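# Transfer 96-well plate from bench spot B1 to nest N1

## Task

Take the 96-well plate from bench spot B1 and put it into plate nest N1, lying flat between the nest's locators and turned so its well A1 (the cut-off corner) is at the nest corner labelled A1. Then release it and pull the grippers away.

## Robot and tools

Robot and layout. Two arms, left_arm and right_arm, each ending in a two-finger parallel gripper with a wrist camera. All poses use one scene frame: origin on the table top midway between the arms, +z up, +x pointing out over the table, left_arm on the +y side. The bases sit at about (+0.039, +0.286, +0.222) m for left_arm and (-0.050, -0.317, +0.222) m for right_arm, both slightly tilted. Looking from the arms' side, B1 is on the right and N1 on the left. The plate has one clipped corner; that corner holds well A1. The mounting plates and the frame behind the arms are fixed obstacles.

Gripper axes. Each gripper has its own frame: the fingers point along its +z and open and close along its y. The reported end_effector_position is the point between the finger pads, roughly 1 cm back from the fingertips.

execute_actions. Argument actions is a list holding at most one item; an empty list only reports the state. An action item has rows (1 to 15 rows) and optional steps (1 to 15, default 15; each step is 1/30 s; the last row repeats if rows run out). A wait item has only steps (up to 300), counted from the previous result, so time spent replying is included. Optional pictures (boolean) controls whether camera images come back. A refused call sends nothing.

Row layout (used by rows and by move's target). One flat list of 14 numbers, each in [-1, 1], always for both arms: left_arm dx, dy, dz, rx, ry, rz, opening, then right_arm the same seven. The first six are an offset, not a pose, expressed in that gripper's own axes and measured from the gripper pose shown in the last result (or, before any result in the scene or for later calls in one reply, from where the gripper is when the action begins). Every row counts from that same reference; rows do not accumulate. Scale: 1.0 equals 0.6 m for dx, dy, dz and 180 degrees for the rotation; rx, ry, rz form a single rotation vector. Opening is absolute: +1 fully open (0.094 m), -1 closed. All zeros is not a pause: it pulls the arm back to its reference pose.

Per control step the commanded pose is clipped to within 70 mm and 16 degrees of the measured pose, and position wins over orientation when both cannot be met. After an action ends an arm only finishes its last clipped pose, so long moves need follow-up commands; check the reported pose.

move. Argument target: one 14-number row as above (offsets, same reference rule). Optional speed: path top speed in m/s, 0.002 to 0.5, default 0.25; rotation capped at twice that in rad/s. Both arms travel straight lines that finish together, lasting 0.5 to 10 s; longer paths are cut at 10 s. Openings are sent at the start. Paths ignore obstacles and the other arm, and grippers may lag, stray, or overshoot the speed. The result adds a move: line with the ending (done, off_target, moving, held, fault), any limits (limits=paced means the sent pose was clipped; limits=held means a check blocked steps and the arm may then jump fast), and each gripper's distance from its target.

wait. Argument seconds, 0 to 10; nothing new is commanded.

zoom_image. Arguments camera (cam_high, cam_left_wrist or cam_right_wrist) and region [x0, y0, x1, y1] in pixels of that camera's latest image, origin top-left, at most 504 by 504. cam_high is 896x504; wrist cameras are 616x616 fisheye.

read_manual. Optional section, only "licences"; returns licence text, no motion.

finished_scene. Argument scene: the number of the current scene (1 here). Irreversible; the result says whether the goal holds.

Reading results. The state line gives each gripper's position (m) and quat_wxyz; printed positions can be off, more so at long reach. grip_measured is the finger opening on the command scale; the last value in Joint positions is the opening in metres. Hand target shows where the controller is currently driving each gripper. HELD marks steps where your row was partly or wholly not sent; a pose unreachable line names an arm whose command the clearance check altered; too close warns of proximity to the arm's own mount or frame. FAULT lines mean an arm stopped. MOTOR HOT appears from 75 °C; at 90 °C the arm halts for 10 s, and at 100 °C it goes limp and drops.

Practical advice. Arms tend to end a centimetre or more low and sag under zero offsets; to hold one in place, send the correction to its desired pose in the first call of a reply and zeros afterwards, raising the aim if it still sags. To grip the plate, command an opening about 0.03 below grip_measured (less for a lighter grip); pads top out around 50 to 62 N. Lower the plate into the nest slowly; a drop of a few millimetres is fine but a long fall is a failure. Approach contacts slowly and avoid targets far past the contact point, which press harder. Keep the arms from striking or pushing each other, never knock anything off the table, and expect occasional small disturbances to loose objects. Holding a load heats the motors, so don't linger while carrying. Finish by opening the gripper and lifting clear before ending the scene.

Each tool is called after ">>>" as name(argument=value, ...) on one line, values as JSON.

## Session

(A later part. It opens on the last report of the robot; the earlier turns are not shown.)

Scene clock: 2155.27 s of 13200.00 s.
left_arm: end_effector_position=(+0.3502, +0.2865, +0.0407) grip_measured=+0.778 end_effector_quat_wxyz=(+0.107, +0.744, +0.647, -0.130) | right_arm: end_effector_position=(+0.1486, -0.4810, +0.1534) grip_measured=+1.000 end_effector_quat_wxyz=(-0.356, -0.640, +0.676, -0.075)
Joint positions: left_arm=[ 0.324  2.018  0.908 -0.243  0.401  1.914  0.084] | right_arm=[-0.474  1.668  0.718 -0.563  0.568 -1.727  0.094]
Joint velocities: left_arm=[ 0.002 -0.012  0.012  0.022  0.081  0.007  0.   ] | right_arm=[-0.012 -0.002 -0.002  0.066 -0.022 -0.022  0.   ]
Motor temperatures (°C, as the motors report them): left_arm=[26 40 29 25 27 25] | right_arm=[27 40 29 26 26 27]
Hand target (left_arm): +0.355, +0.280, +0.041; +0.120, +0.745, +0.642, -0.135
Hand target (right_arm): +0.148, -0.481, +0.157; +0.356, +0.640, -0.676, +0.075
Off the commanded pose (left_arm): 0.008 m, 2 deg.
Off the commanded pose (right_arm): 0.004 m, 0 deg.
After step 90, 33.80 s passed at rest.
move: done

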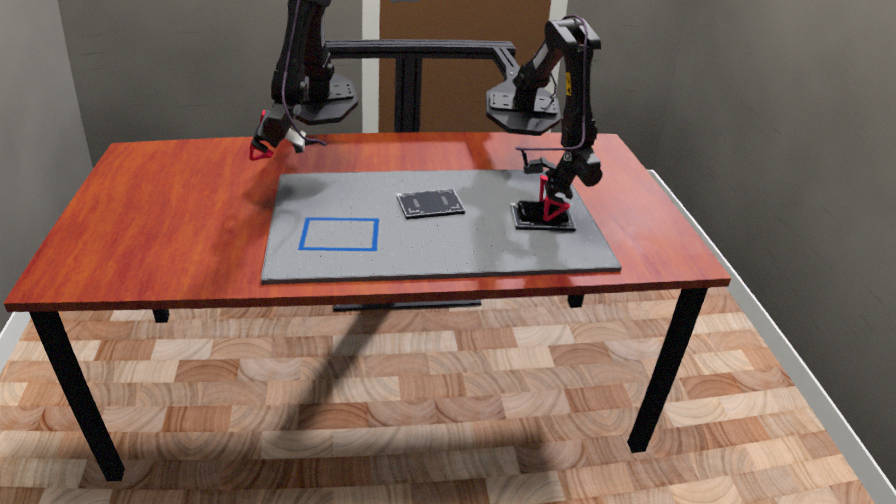

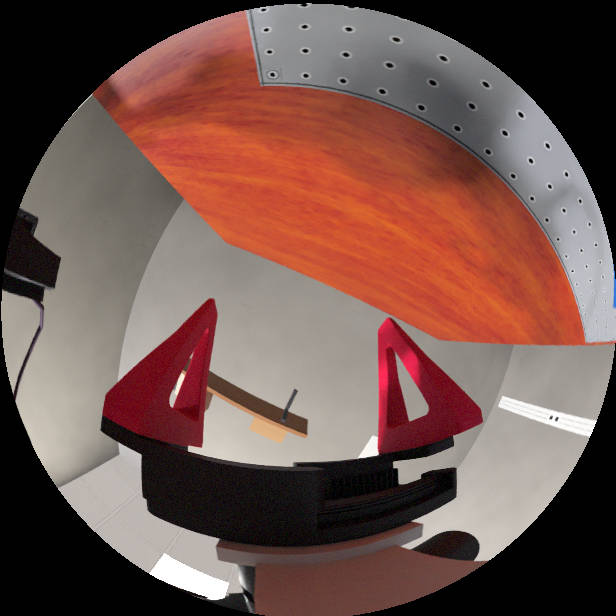

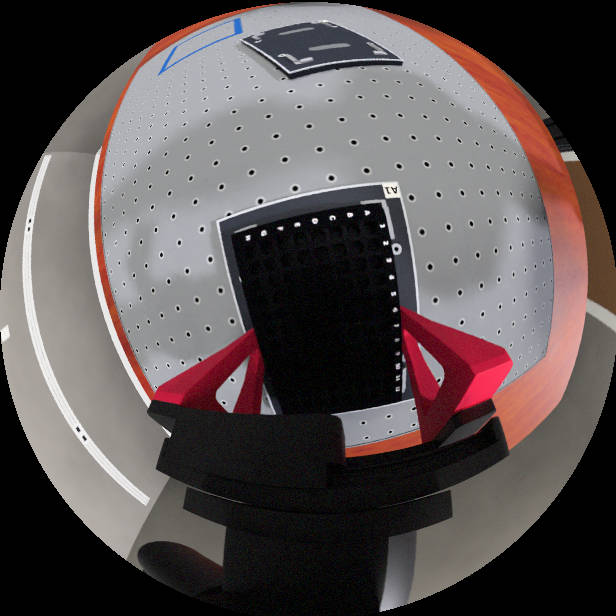

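>>> zoom_image(camera="cam_high", region=[500, 170, 590, 240])

Region (500, 170, 590, 240) of cam_high's 896x504 image, scaled by 5.600, with more detail than that image has.

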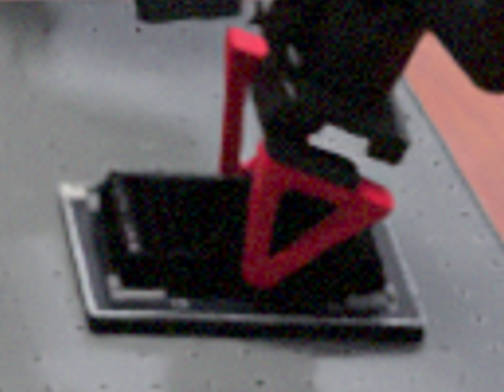

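>>> execute_actions(actions=[{"rows":[[-0.0084,0.0067,0.0048,-0.0021,-0.0080,0.0032,0.765,0.004,0.0024,-0.0048,0,0,0,1],[-0.0081,0.0056,0.0071,-0.0015,-0.0082,0.0030,0.765,0.004,0.0024,-0.0048,0,0,0,1],[-0.0073,0.0061,0.0088,-0.0021,-0.0080,0.0032,0.765,0.004,0.0024,-0.0048,0,0,0,1],[-0.0066,0.0079,0.0088,-0.0035,-0.0074,0.0036,0.765,0.004,0.0024,-0.0048,0,0,0,1],[-0.0063,0.0088,0.0087,-0.0041,-0.0072,0.0039,0.765,0.004,0.0024,-0.0048,0,0,0,1]],"steps":15}])

Scene clock: 2275.77 s of 13200.00 s.
left_arm: end_effector_position=(+0.3486, +0.2865, +0.0370) grip_measured=+0.778 end_effector_quat_wxyz=(+0.106, +0.743, +0.647, -0.132) | right_arm: end_effector_position=(+0.1486, -0.4810, +0.1534) grip_measured=+1.000 end_effector_quat_wxyz=(-0.356, -0.640, +0.676, -0.075)
Joint positions: left_arm=[ 0.324  2.032  0.908 -0.233  0.401  1.914  0.084] | right_arm=[-0.474  1.668  0.718 -0.563  0.568 -1.727  0.094]
Joint velocities: left_arm=[ 0.002 -0.007 -0.002 -0.081 -0.022 -0.037 -0.   ] | right_arm=[ 0.007 -0.012 -0.012  0.022  0.022  0.081  0.   ]
Motor temperatures (°C, as the motors report them): left_arm=[26 39 29 25 27 25] | right_arm=[27 41 29 26 26 27]
Hand target (left_arm): +0.355, +0.281, +0.037; +0.120, +0.746, +0.642, -0.133
Hand target (right_arm): +0.148, -0.481, +0.157; +0.356, +0.640, -0.676, +0.075
Off the commanded pose (left_arm): 0.009 m, 2 deg.
Off the commanded pose (right_arm): 0.004 m, 0 deg.
Steps of this call (steps 1 to 90: nothing new was sent; then 117.00 s passed at rest; steps 91 to 105: all 15 steps of this action). Readings (end_effector_position):
91: left_arm (+0.3502, +0.2865, +0.0407) | right_arm (+0.1486, -0.4810, +0.1534)
92: left_arm (+0.3500, +0.2864, +0.0405) | right_arm (+0.1486, -0.4810, +0.1534)
94: left_arm (+0.3491, +0.2864, +0.0388) | right_arm (+0.1486, -0.4810, +0.1534)
98: left_arm (+0.3486, +0.2865, +0.0370) | right_arm (+0.1486, -0.4810, +0.1534)
105: the state above

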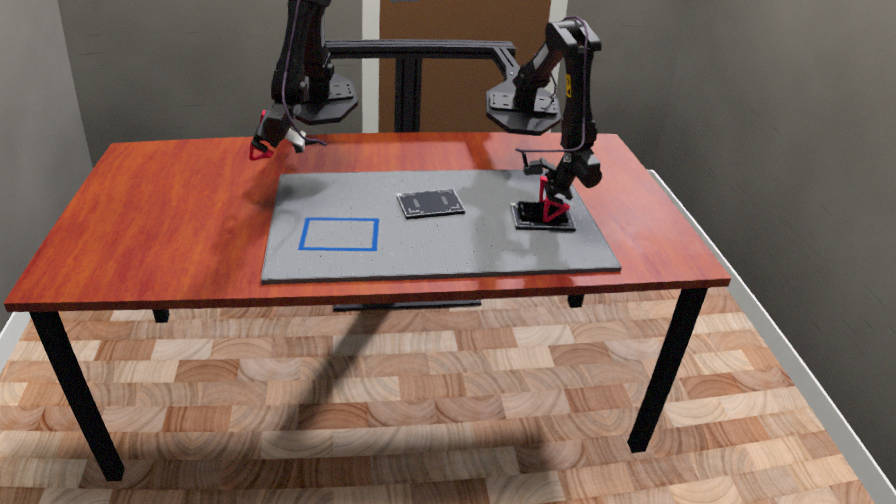

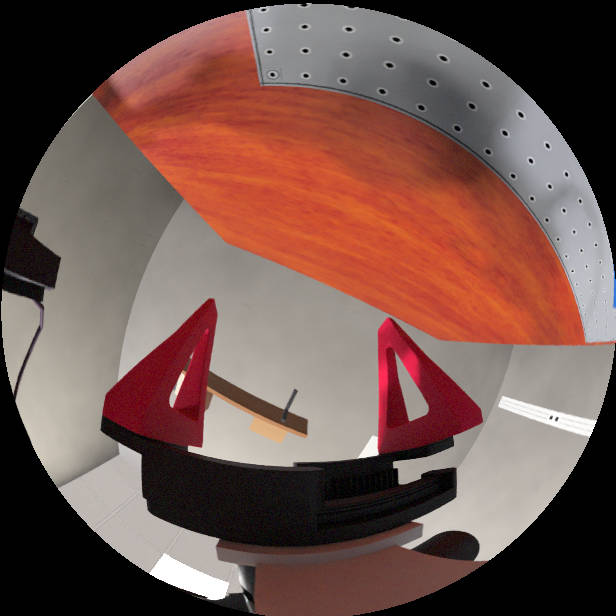

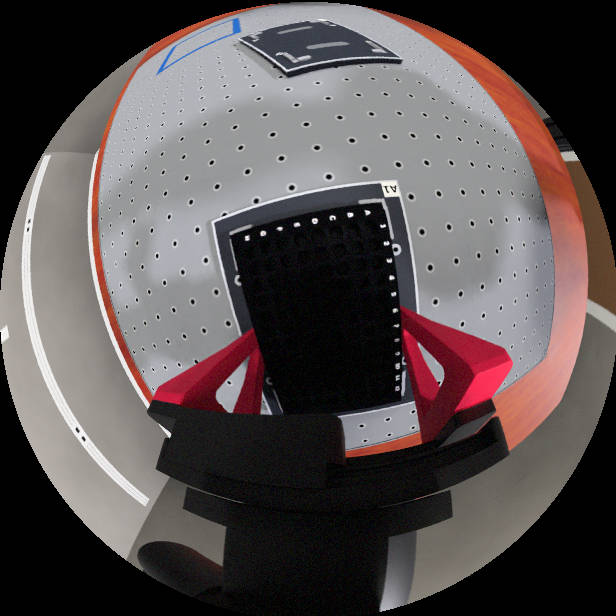

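>>> zoom_image(camera="cam_right_wrist", region=[205, 195, 305, 295])

>>> zoom_image(camera="cam_right_wrist", region=[330, 170, 430, 270])

Region (205, 195, 305, 295) of cam_right_wrist's 616x616 image, scaled by 5.040, with more detail than that image has.

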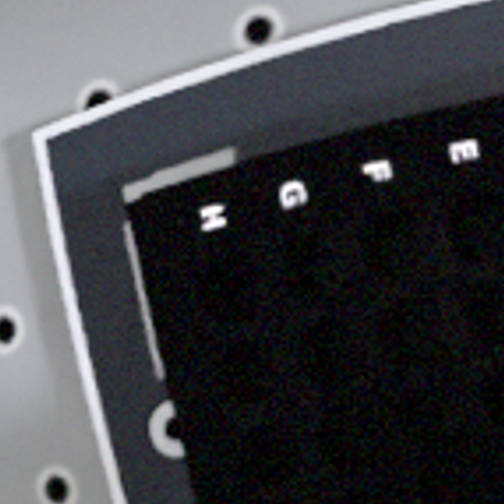

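Region (330, 170, 430, 270) of cam_right_wrist's 616x616 image, scaled by 5.040, with more detail than that image has.

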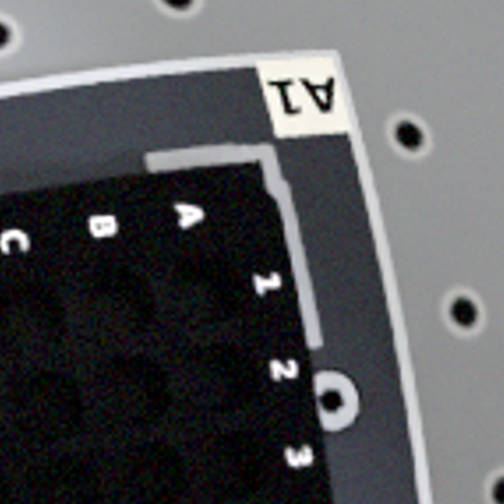

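>>> zoom_image(camera="cam_high", region=[505, 190, 555, 232])

>>> zoom_image(camera="cam_high", region=[535, 190, 585, 232])

Region (505, 190, 555, 232) of cam_high's 896x504 image, scaled by 10.080, with more detail than that image has; it fills the top 423 rows of this view, and the rest is white.

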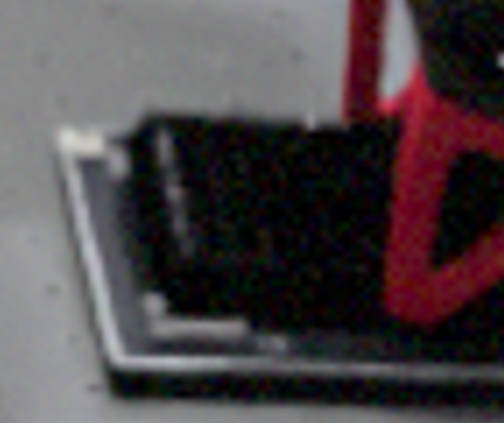

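Region (535, 190, 585, 232) of cam_high's 896x504 image, scaled by 10.080, with more detail than that image has; it fills the top 423 rows of this view, and the rest is white.

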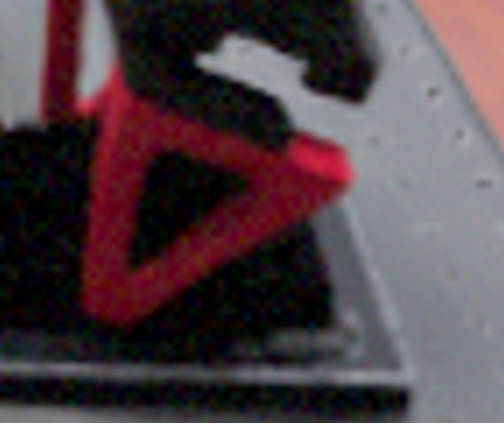

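>>> zoom_image(camera="cam_right_wrist", region=[215, 180, 435, 420])

Region (215, 180, 435, 420) of cam_right_wrist's 616x616 image, scaled by 2.100, with more detail than that image has; it fills the left 462 columns of this view, and the rest is white.

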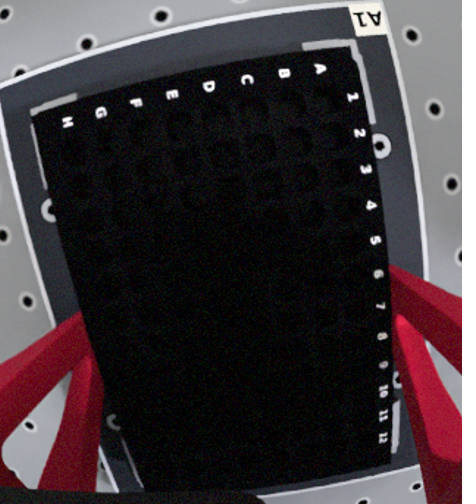

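>>> execute_actions(actions=[{"rows":[[-0.0066,0.0109,0.0022,-0.0056,-0.0067,0.0033,0.765,0.004,0.0024,-0.0048,0,0,0,1],[-0.0053,0.0104,0.0017,-0.0060,-0.0067,0.0024,0.765,0.004,0.0024,-0.0048,0,0,0,1],[-0.0039,0.0098,0.0013,-0.0063,-0.0067,0.0014,0.765,0.004,0.0024,-0.0048,0,0,0,1],[-0.0026,0.0093,0.0008,-0.0067,-0.0067,0.0005,0.765,0.004,0.0024,-0.0048,0,0,0,1],[-0.0019,0.0090,0.0005,-0.0068,-0.0067,0.0000,0.765,0.004,0.0024,-0.0048,0,0,0,1],[-0.0012,0.0088,0.0003,-0.0070,-0.0067,-0.0005,0.765,0.004,0.0024,-0.0048,0,0,0,1]],"steps":15}])

Scene clock: 2396.27 s of 13200.00 s.
left_arm: end_effector_position=(+0.3490, +0.2866, +0.0369) grip_measured=+0.778 end_effector_quat_wxyz=(+0.107, +0.744, +0.647, -0.131) | right_arm: end_effector_position=(+0.1486, -0.4810, +0.1534) grip_measured=+1.000 end_effector_quat_wxyz=(-0.356, -0.640, +0.676, -0.075)
Joint positions: left_arm=[ 0.324  2.032  0.908 -0.231  0.401  1.914  0.084] | right_arm=[-0.474  1.668  0.718 -0.563  0.568 -1.727  0.094]
Joint velocities: left_arm=[ 0.012  0.017 -0.012  0.007 -0.051  0.022 -0.   ] | right_arm=[-0.022 -0.007  0.022  0.007 -0.022  0.007  0.   ]
Motor temperatures (°C, as the motors report them): left_arm=[26 39 29 25 27 25] | right_arm=[27 41 29 26 26 27]
Hand target (left_arm): +0.354, +0.285, +0.037; +0.121, +0.740, +0.648, -0.132
Hand target (right_arm): +0.148, -0.481, +0.157; +0.356, +0.640, -0.676, +0.075
Off the commanded pose (left_arm): 0.005 m, 2 deg.
Off the commanded pose (right_arm): 0.004 m, 0 deg.
Steps of this call (steps 1 to 90: nothing new was sent; then 117.00 s passed at rest; steps 91 to 105: all 15 steps of this action). Readings (end_effector_position):
91: left_arm (+0.3486, +0.2865, +0.0370) | right_arm (+0.1486, -0.4810, +0.1534)
92: left_arm (+0.3486, +0.2865, +0.0370) | right_arm (+0.1486, -0.4810, +0.1534)
94: left_arm (+0.3486, +0.2865, +0.0370) | right_arm (+0.1486, -0.4810, +0.1534)
98: left_arm (+0.3487, +0.2865, +0.0370) | right_arm (+0.1486, -0.4810, +0.1534)
105: the state above

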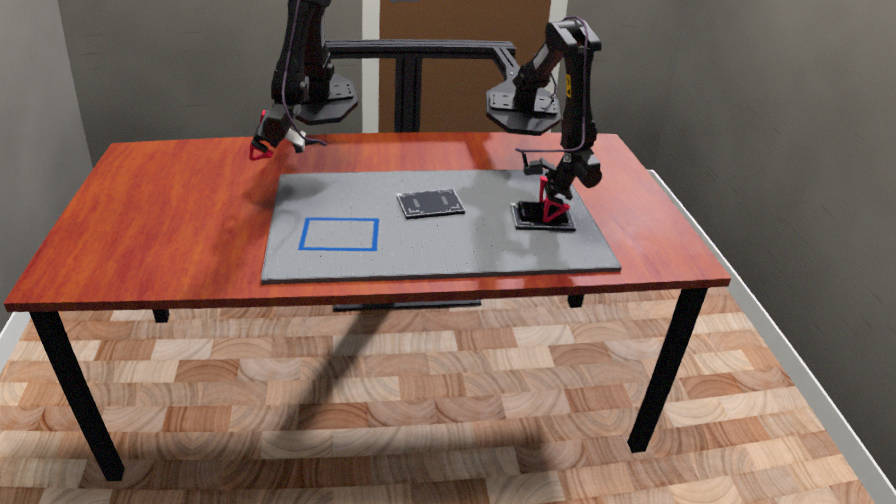

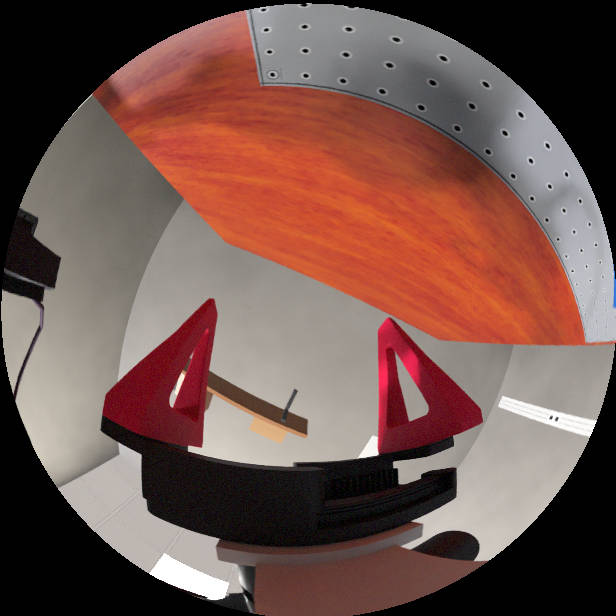

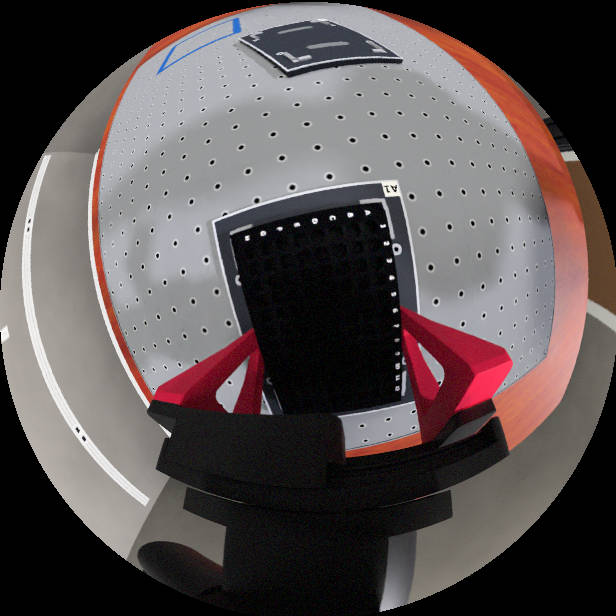

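>>> execute_actions(actions=[{"rows":[[-0.0009,0.0079,0.0001,-0.0066,-0.0070,-0.0011,0.765,0.004,0.0024,-0.0048,0,0,0,1],[-0.0003,0.0077,-0.0001,-0.0068,-0.0070,-0.0015,0.765,0.004,0.0024,-0.0048,0,0,0,1],[0.0003,0.0074,-0.0003,-0.0069,-0.0070,-0.0020,0.765,0.004,0.0024,-0.0048,0,0,0,1],[0.0009,0.0072,-0.0006,-0.0071,-0.0070,-0.0024,0.765,0.004,0.0024,-0.0048,0,0,0,1],[0.0014,0.0070,-0.0008,-0.0072,-0.0070,-0.0028,0.765,0.004,0.0024,-0.0048,0,0,0,1]],"steps":15}])

Scene clock: 2421.47 s of 13200.00 s.
left_arm: end_effector_position=(+0.3503, +0.2877, +0.0370) grip_measured=+0.778 end_effector_quat_wxyz=(+0.109, +0.743, +0.648, -0.129) | right_arm: end_effector_position=(+0.1486, -0.4810, +0.1534) grip_measured=+1.000 end_effector_quat_wxyz=(-0.356, -0.640, +0.676, -0.075)
Joint positions: left_arm=[ 0.328  2.032  0.908 -0.226  0.405  1.914  0.084] | right_arm=[-0.474  1.668  0.718 -0.563  0.568 -1.727  0.094]
Joint velocities: left_arm=[ 0.007 -0.002 -0.012  0.007  0.022 -0.037 -0.001] | right_arm=[ 0.017  0.002 -0.007  0.022 -0.022 -0.037  0.   ]
Motor temperatures (°C, as the motors report them): left_arm=[26 39 28 25 27 25] | right_arm=[27 41 29 26 26 27]
Hand target (left_arm): +0.353, +0.287, +0.037; +0.122, +0.738, +0.650, -0.132
Hand target (right_arm): +0.148, -0.481, +0.157; +0.356, +0.640, -0.676, +0.075
Off the commanded pose (left_arm): 0.003 m, 2 deg.
Off the commanded pose (right_arm): 0.004 m, 0 deg.
Steps of this call (steps 1 to 90: nothing new was sent; then 21.70 s passed at rest; steps 91 to 105: all 15 steps of this action). Readings (end_effector_position):
91: left_arm (+0.3491, +0.2866, +0.0369) | right_arm (+0.1486, -0.4810, +0.1534)
92: left_arm (+0.3491, +0.2866, +0.0369) | right_arm (+0.1486, -0.4810, +0.1534)
94: left_arm (+0.3491, +0.2869, +0.0369) | right_arm (+0.1486, -0.4810, +0.1534)
98: left_arm (+0.3498, +0.2879, +0.0370) | right_arm (+0.1486, -0.4810, +0.1534)
105: the state above

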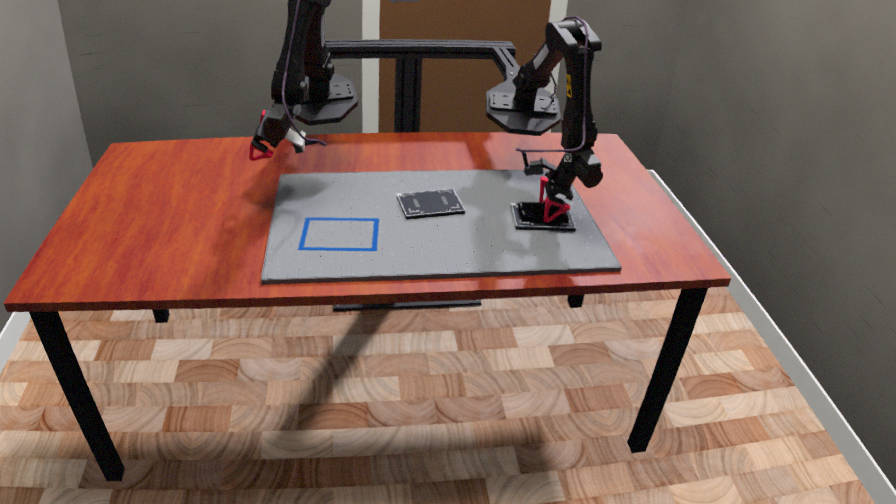

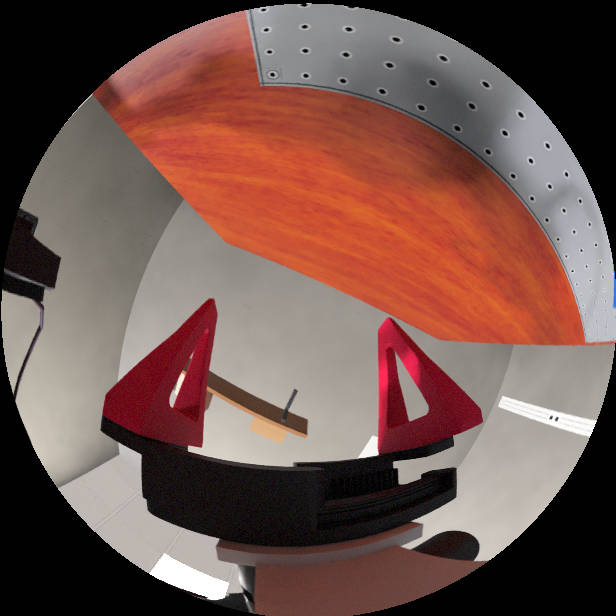

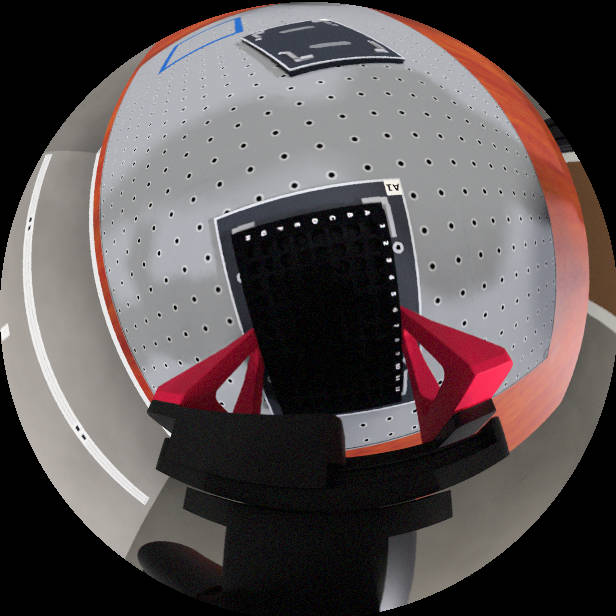

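>>> zoom_image(camera="cam_right_wrist", region=[205, 195, 305, 295])

>>> zoom_image(camera="cam_right_wrist", region=[330, 170, 430, 270])

Region (205, 195, 305, 295) of cam_right_wrist's 616x616 image, scaled by 5.040, with more detail than that image has.

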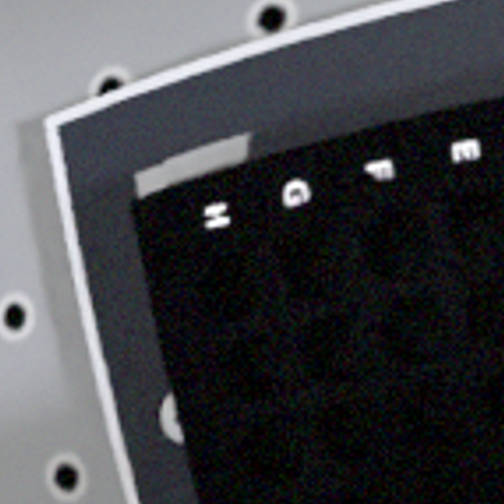

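Region (330, 170, 430, 270) of cam_right_wrist's 616x616 image, scaled by 5.040, with more detail than that image has.

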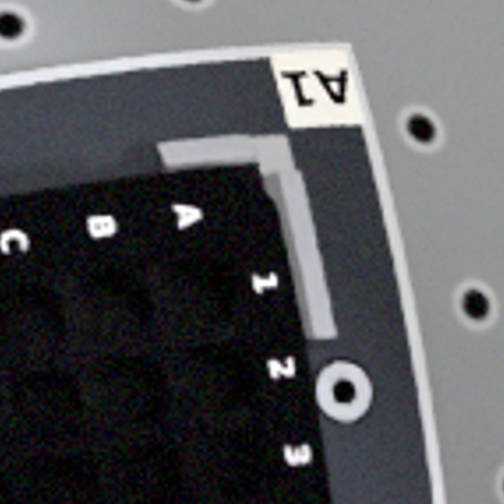

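>>> execute_actions(actions=[{"rows":[[-0.0003,0.0038,0.0007,-0.0040,-0.0061,-0.0017,0.765,0.004,0.0024,-0.0048,0,0,0,1],[0.0000,0.0026,0.0013,-0.0033,-0.0062,-0.0021,0.765,0.004,0.0024,-0.0048,0,0,0,1],[0.0002,0.0013,0.0018,-0.0025,-0.0063,-0.0026,0.765,0.004,0.0024,-0.0048,0,0,0,1],[0.0004,0.0001,0.0024,-0.0017,-0.0064,-0.0030,0.765,0.004,0.0024,-0.0048,0,0,0,1],[0.0007,-0.0012,0.0029,-0.0010,-0.0065,-0.0035,0.765,0.004,0.0024,-0.0048,0,0,0,1],[0.0009,-0.0024,0.0035,-0.0002,-0.0066,-0.0039,0.765,0.004,0.0024,-0.0048,0,0,0,1]],"steps":15}])

Scene clock: 2541.97 s of 13200.00 s.
left_arm: end_effector_position=(+0.3491, +0.2881, +0.0355) grip_measured=+0.778 end_effector_quat_wxyz=(+0.109, +0.742, +0.649, -0.130) | right_arm: end_effector_position=(+0.1486, -0.4810, +0.1534) grip_measured=+1.000 end_effector_quat_wxyz=(-0.356, -0.640, +0.676, -0.075)
Joint positions: left_arm=[ 0.329  2.038  0.908 -0.224  0.405  1.914  0.084] | right_arm=[-0.474  1.668  0.718 -0.563  0.568 -1.727  0.094]
Joint velocities: left_arm=[-0.007 -0.017 -0.007  0.037 -0.007  0.007 -0.001] | right_arm=[-0.007 -0.012 -0.012 -0.022  0.081  0.051  0.   ]
Motor temperatures (°C, as the motors report them): left_arm=[26 39 28 25 27 25] | right_arm=[27 41 29 26 26 27]
Hand target (left_arm): +0.349, +0.288, +0.035; +0.116, +0.737, +0.652, -0.137
Hand target (right_arm): +0.148, -0.481, +0.157; +0.356, +0.640, -0.676, +0.075
Off the commanded pose (left_arm): 0.001 m, 1 deg.
Off the commanded pose (right_arm): 0.004 m, 0 deg.
Steps of this call (steps 1 to 90: nothing new was sent; then 117.00 s passed at rest; steps 91 to 105: all 15 steps of this action). Readings (end_effector_position):
91: left_arm (+0.3503, +0.2876, +0.0370) | right_arm (+0.1486, -0.4810, +0.1534)
92: left_arm (+0.3503, +0.2876, +0.0370) | right_arm (+0.1486, -0.4810, +0.1534)
94: left_arm (+0.3503, +0.2876, +0.0370) | right_arm (+0.1486, -0.4810, +0.1534)
98: left_arm (+0.3488, +0.2876, +0.0355) | right_arm (+0.1486, -0.4810, +0.1534)
105: the state above

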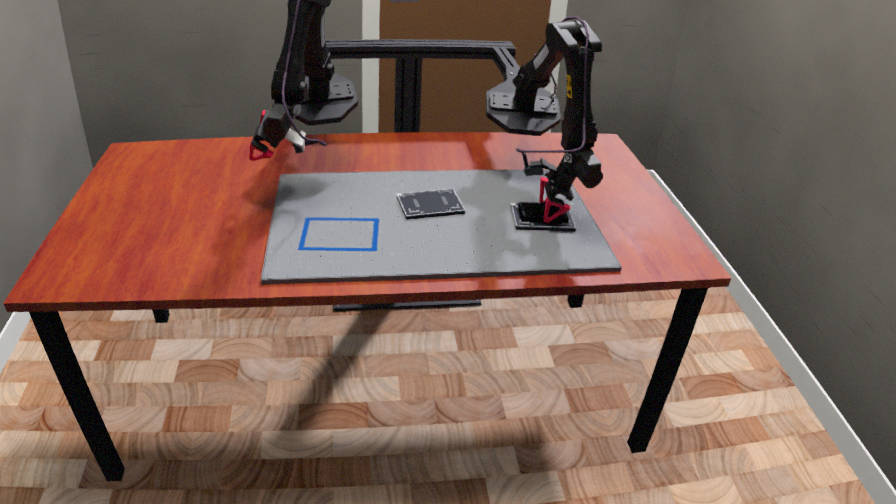

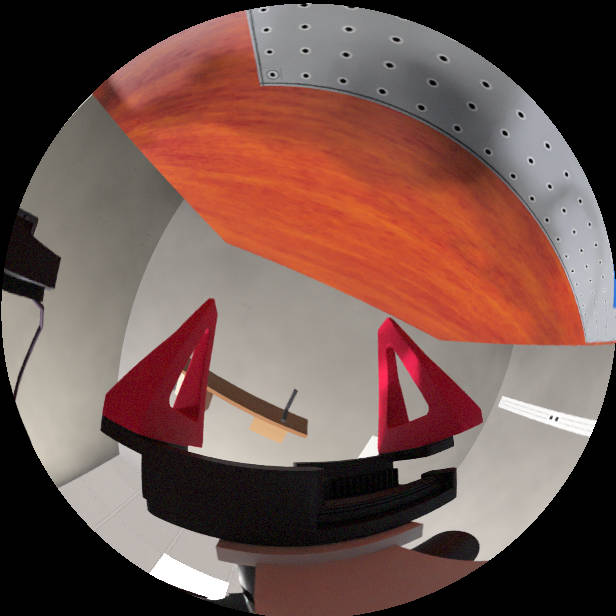

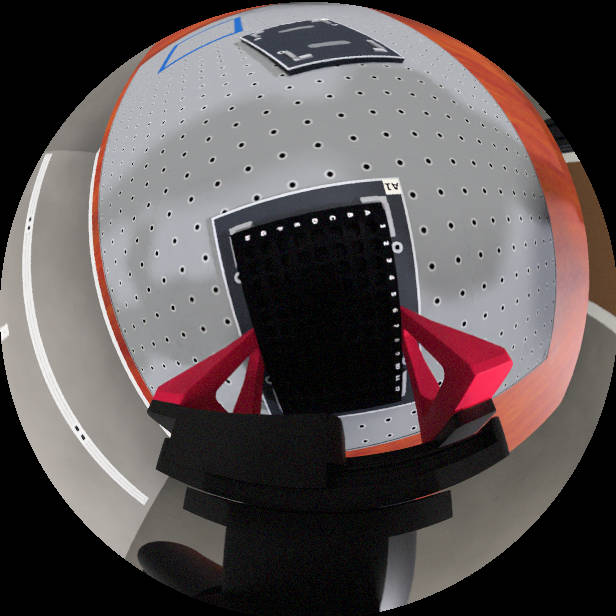

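>>> execute_actions(actions=[])

Scene clock: 2580.07 s of 13200.00 s.
left_arm: end_effector_position=(+0.3491, +0.2881, +0.0355) grip_measured=+0.778 end_effector_quat_wxyz=(+0.109, +0.742, +0.649, -0.130) | right_arm: end_effector_position=(+0.1486, -0.4810, +0.1534) grip_measured=+1.000 end_effector_quat_wxyz=(-0.356, -0.640, +0.676, -0.075)
Joint positions: left_arm=[ 0.329  2.038  0.908 -0.224  0.405  1.914  0.084] | right_arm=[-0.474  1.668  0.718 -0.563  0.568 -1.727  0.094]
Joint velocities: left_arm=[-0.007  0.012 -0.022  0.007 -0.066  0.051  0.001] | right_arm=[ 0.002 -0.002  0.002  0.051 -0.037 -0.007  0.   ]
Motor temperatures (°C, as the motors report them): left_arm=[26 39 28 25 27 25] | right_arm=[27 41 29 26 26 27]
Hand target (left_arm): +0.349, +0.288, +0.035; +0.116, +0.737, +0.652, -0.137
Hand target (right_arm): +0.148, -0.481, +0.157; +0.356, +0.640, -0.676, +0.075
Off the commanded pose (left_arm): 0.001 m, 1 deg.
Off the commanded pose (right_arm): 0.004 m, 0 deg.
Steps of this call (steps 1 to 90: nothing new was sent; then 35.10 s passed at rest). Readings (end_effector_position):
1: left_arm (+0.3491, +0.2881, +0.0355) | right_arm (+0.1486, -0.4810, +0.1534)
2: left_arm (+0.3491, +0.2881, +0.0355) | right_arm (+0.1486, -0.4810, +0.1534)
4: left_arm (+0.3491, +0.2881, +0.0355) | right_arm (+0.1486, -0.4810, +0.1534)
8: left_arm (+0.3491, +0.2881, +0.0355) | right_arm (+0.1486, -0.4810, +0.1534)
90: the state above

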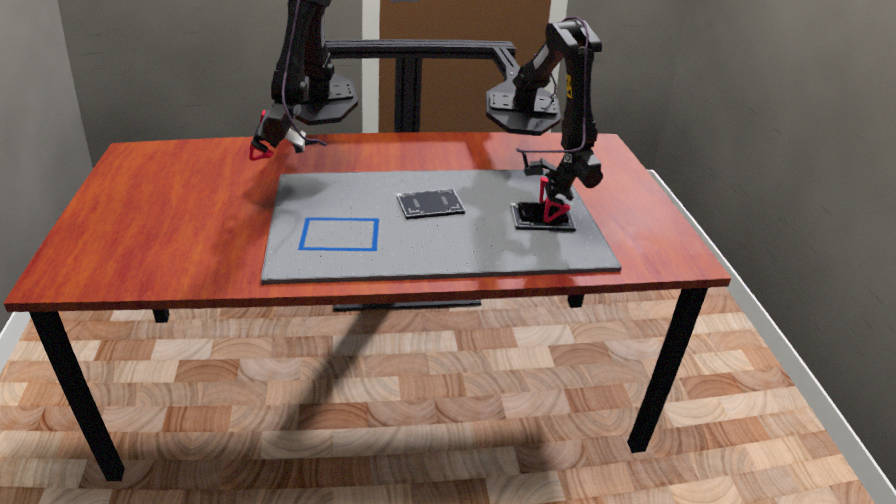

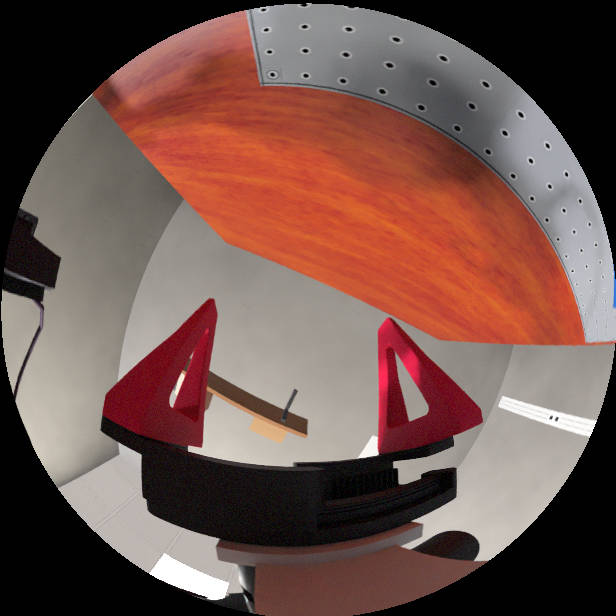

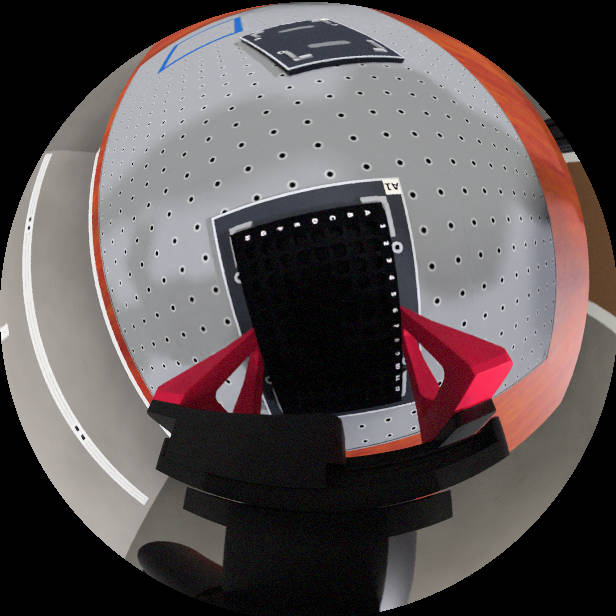

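>>> zoom_image(camera="cam_right_wrist", region=[200, 165, 430, 300])

>>> zoom_image(camera="cam_high", region=[490, 170, 610, 250])

Region (200, 165, 430, 300) of cam_right_wrist's 616x616 image, scaled by 2.191, with more detail than that image has; it fills the top 296 rows of this view, and the rest is white.

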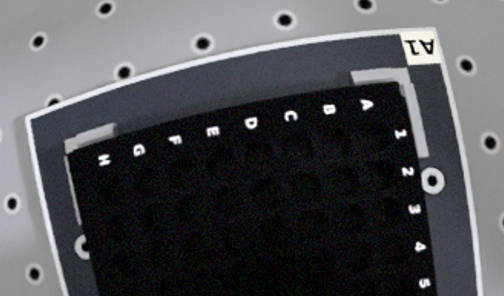

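Region (490, 170, 610, 250) of cam_high's 896x504 image, scaled by 4.200, with more detail than that image has.

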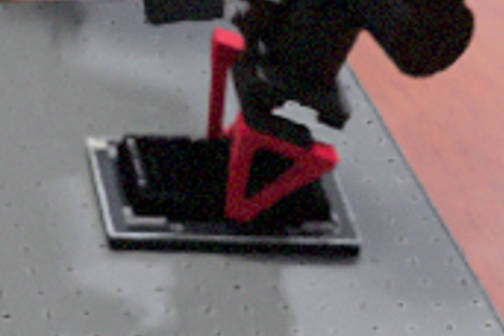

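>>> execute_actions(actions=[{"rows":[[0.0002,-0.0004,0.0014,-0.0009,-0.0064,-0.0034,0.765,0.004,0.0024,-0.0048,0,0,0,1],[0.0003,-0.0006,0.0019,-0.0008,-0.0065,-0.0035,0.765,0.004,0.0024,-0.0048,0,0,0,1],[0.0004,-0.0008,0.0024,-0.0007,-0.0065,-0.0035,0.765,0.004,0.0024,-0.0048,0,0,0,1],[0.0005,-0.0010,0.0029,-0.0006,-0.0066,-0.0035,0.765,0.004,0.0024,-0.0048,0,0,0,1],[0.0006,-0.0012,0.0034,-0.0005,-0.0066,-0.0036,0.765,0.004,0.0024,-0.0048,0,0,0,1],[0.0007,-0.0014,0.0039,-0.0004,-0.0066,-0.0036,0.765,0.004,0.0024,-0.0048,0,0,0,1],[0.0008,-0.0016,0.0044,-0.0003,-0.0067,-0.0036,0.765,0.004,0.0024,-0.0048,0,0,0,1],[0.0009,-0.0019,0.0050,-0.0002,-0.0067,-0.0036,0.765,0.004,0.0024,-0.0048,0,0,0,1],[0.0010,-0.0021,0.0055,-0.0001,-0.0068,-0.0037,0.765,0.004,0.0024,-0.0048,0,0,0,1],[0.00105,-0.0023,0.0060,0,-0.0068,-0.0037,0.765,0.004,0.0024,-0.0048,0,0,0,1]],"steps":15}])

Scene clock: 2669.70 s of 13200.00 s.
left_arm: end_effector_position=(+0.3487, +0.2883, +0.0347) grip_measured=+0.778 end_effector_quat_wxyz=(+0.109, +0.742, +0.649, -0.131) | right_arm: end_effector_position=(+0.1486, -0.4810, +0.1534) grip_measured=+1.000 end_effector_quat_wxyz=(-0.356, -0.640, +0.676, -0.075)
Joint positions: left_arm=[ 0.33   2.041  0.908 -0.221  0.406  1.915  0.084] | right_arm=[-0.474  1.668  0.718 -0.563  0.568 -1.727  0.094]
Joint velocities: left_arm=[ 0.012 -0.017  0.002 -0.066  0.037  0.051  0.   ] | right_arm=[-0.002 -0.017 -0.007 -0.081 -0.051  0.007  0.   ]
Motor temperatures (°C, as the motors report them): left_arm=[26 38 28 25 27 25] | right_arm=[27 41 29 26 26 27]
Hand target (left_arm): +0.347, +0.288, +0.032; +0.115, +0.737, +0.652, -0.139
Hand target (right_arm): +0.148, -0.481, +0.157; +0.356, +0.640, -0.676, +0.075
Off the commanded pose (left_arm): 0.003 m, 1 deg.
Off the commanded pose (right_arm): 0.004 m, 0 deg.
Steps of this call (steps 1 to 90: nothing new was sent; then 86.13 s passed at rest; steps 91 to 105: all 15 steps of this action). Readings (end_effector_position):
91: left_arm (+0.3491, +0.2881, +0.0355) | right_arm (+0.1486, -0.4810, +0.1534)
92: left_arm (+0.3491, +0.2881, +0.0355) | right_arm (+0.1486, -0.4810, +0.1534)
94: left_arm (+0.3491, +0.2881, +0.0355) | right_arm (+0.1486, -0.4810, +0.1534)
98: left_arm (+0.3488, +0.2882, +0.0348) | right_arm (+0.1486, -0.4810, +0.1534)
105: the state above

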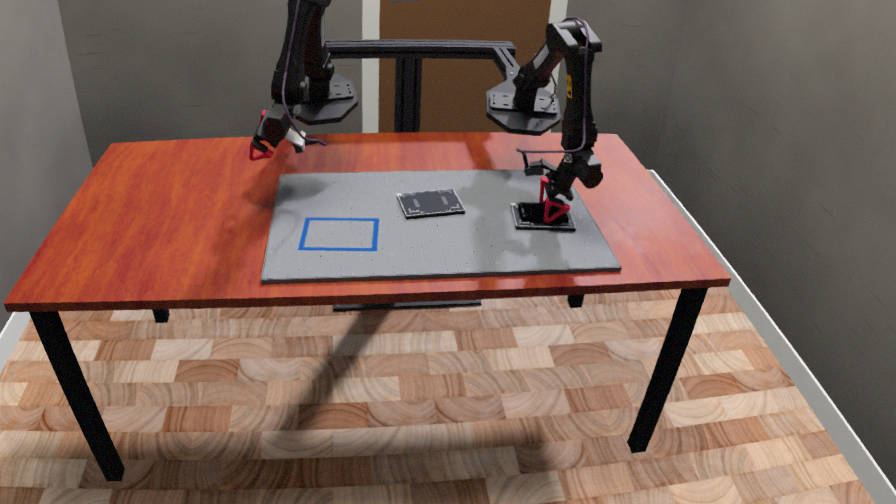

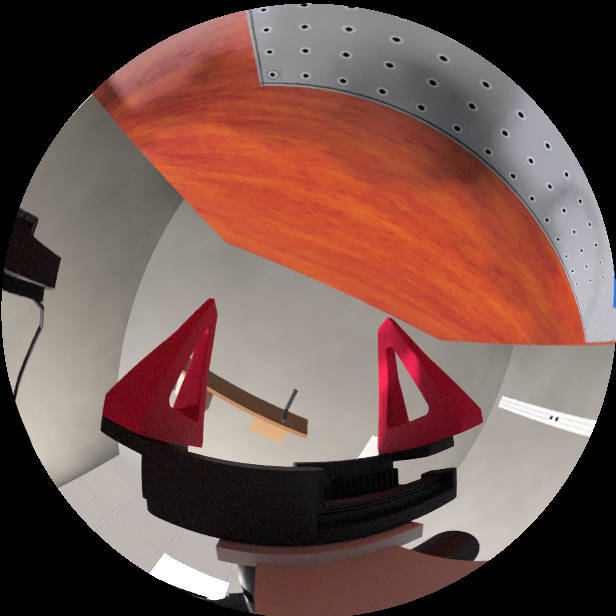

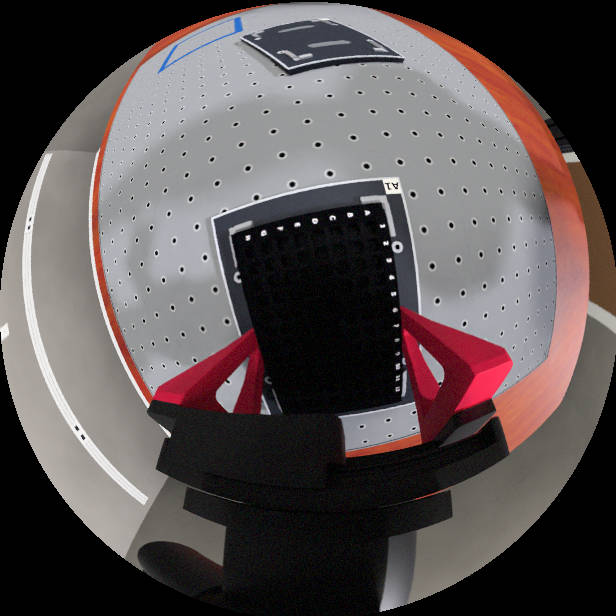

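>>> zoom_image(camera="cam_right_wrist", region=[200, 165, 430, 300])

Region (200, 165, 430, 300) of cam_right_wrist's 616x616 image, scaled by 2.191, with more detail than that image has; it fills the top 296 rows of this view, and the rest is white.

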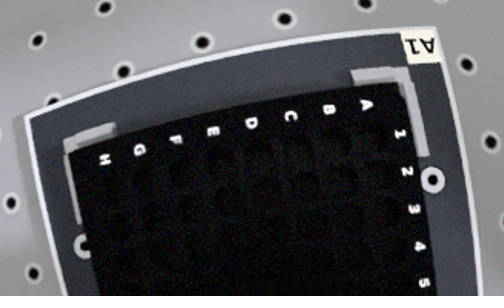

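>>> zoom_image(camera="cam_high", region=[505, 195, 585, 240])

>>> zoom_image(camera="cam_right_wrist", region=[230, 300, 450, 440])

Region (505, 195, 585, 240) of cam_high's 896x504 image, scaled by 6.300, with more detail than that image has; it fills the top 284 rows of this view, and the rest is white.

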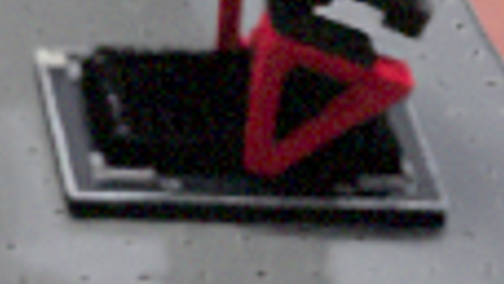

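Region (230, 300, 450, 440) of cam_right_wrist's 616x616 image, scaled by 2.291, with more detail than that image has; it fills the top 321 rows of this view, and the rest is white.

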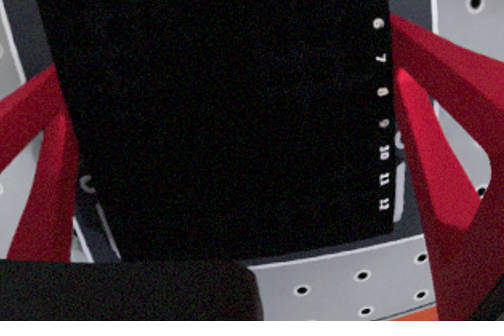

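>>> execute_actions(actions=[{"rows":[[0.0007,-0.0016,0.0046,0,-0.0068,-0.0037,0.765,0.004,0.0024,-0.0048,0,0,0,1],[0.0008,-0.0016,0.0050,0,-0.0068,-0.0037,0.765,0.004,0.0024,-0.0048,0,0,0,1],[0.0009,-0.0017,0.0054,0,-0.0068,-0.0037,0.765,0.004,0.0024,-0.0048,0,0,0,1],[0.0010,-0.0017,0.0058,0,-0.0068,-0.0037,0.765,0.004,0.0024,-0.0048,0,0,0,1],[0.0012,-0.0018,0.0062,0,-0.0068,-0.0037,0.765,0.004,0.0024,-0.0048,0,0,0,1],[0.0013,-0.0018,0.0066,0,-0.0068,-0.0037,0.765,0.004,0.0024,-0.0048,0,0,0,1],[0.0014,-0.0019,0.0070,0,-0.0068,-0.0037,0.765,0.004,0.0024,-0.0048,0,0,0,1],[0.0015,-0.0019,0.0074,0,-0.0068,-0.0037,0.765,0.004,0.0024,-0.0048,0,0,0,1]],"steps":15}])

Scene clock: 2713.90 s of 13200.00 s.
left_arm: end_effector_position=(+0.3487, +0.2883, +0.0347) grip_measured=+0.778 end_effector_quat_wxyz=(+0.109, +0.742, +0.649, -0.131) | right_arm: end_effector_position=(+0.1486, -0.4810, +0.1534) grip_measured=+1.000 end_effector_quat_wxyz=(-0.356, -0.640, +0.676, -0.075)
Joint positions: left_arm=[ 0.33   2.041  0.908 -0.221  0.406  1.915  0.084] | right_arm=[-0.474  1.668  0.718 -0.563  0.568 -1.727  0.094]
Joint velocities: left_arm=[-0.022  0.017 -0.002 -0.051 -0.037  0.037 -0.001] | right_arm=[-0.007  0.002 -0.002 -0.022 -0.007 -0.081  0.   ]
Motor temperatures (°C, as the motors report them): left_arm=[26 38 28 25 27 25] | right_arm=[27 41 29 26 26 27]
Hand target (left_arm): +0.347, +0.288, +0.030; +0.115, +0.736, +0.652, -0.139
Hand target (right_arm): +0.148, -0.481, +0.157; +0.356, +0.640, -0.676, +0.075
Off the commanded pose (left_arm): 0.005 m, 1 deg.
Off the commanded pose (right_arm): 0.004 m, 0 deg.
Steps of this call (steps 1 to 90: nothing new was sent; then 40.70 s passed at rest; steps 91 to 105: all 15 steps of this action). Readings (end_effector_position):
91: left_arm (+0.3487, +0.2883, +0.0347) | right_arm (+0.1486, -0.4810, +0.1534)
92: left_arm (+0.3487, +0.2883, +0.0347) | right_arm (+0.1486, -0.4810, +0.1534)
94: left_arm (+0.3487, +0.2883, +0.0347) | right_arm (+0.1486, -0.4810, +0.1534)
98: left_arm (+0.3487, +0.2883, +0.0347) | right_arm (+0.1486, -0.4810, +0.1534)
105: the state above

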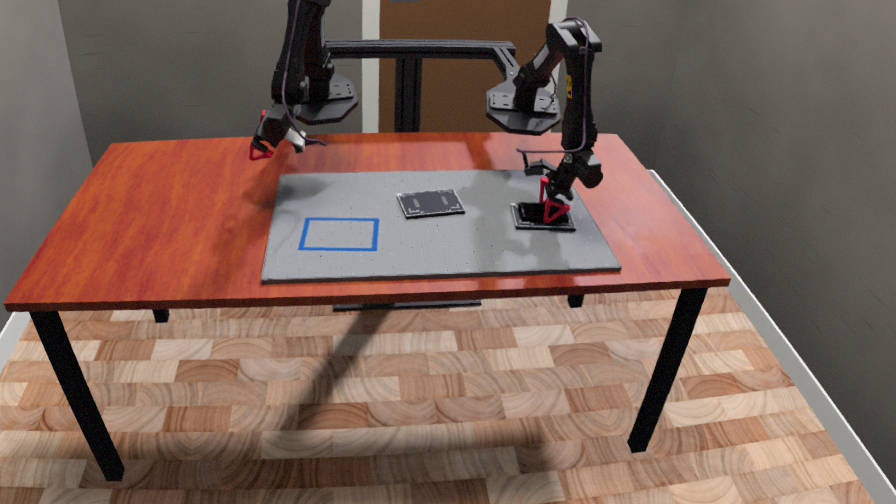

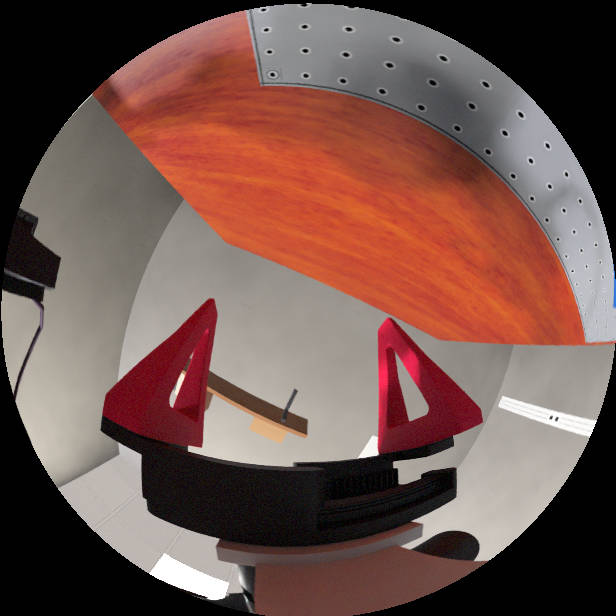

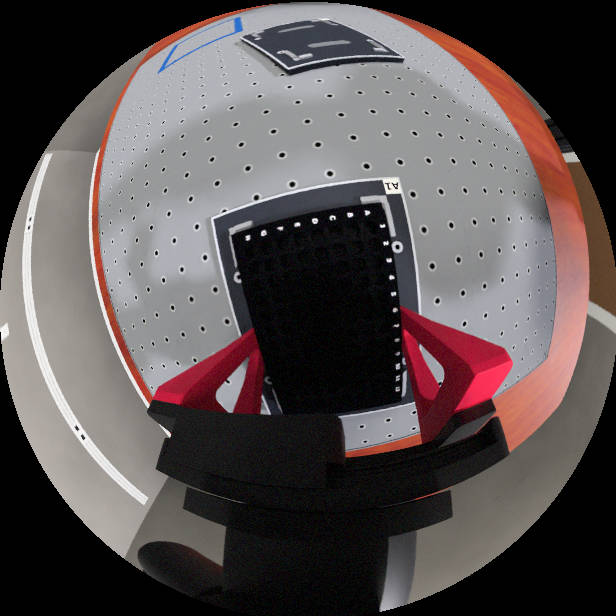

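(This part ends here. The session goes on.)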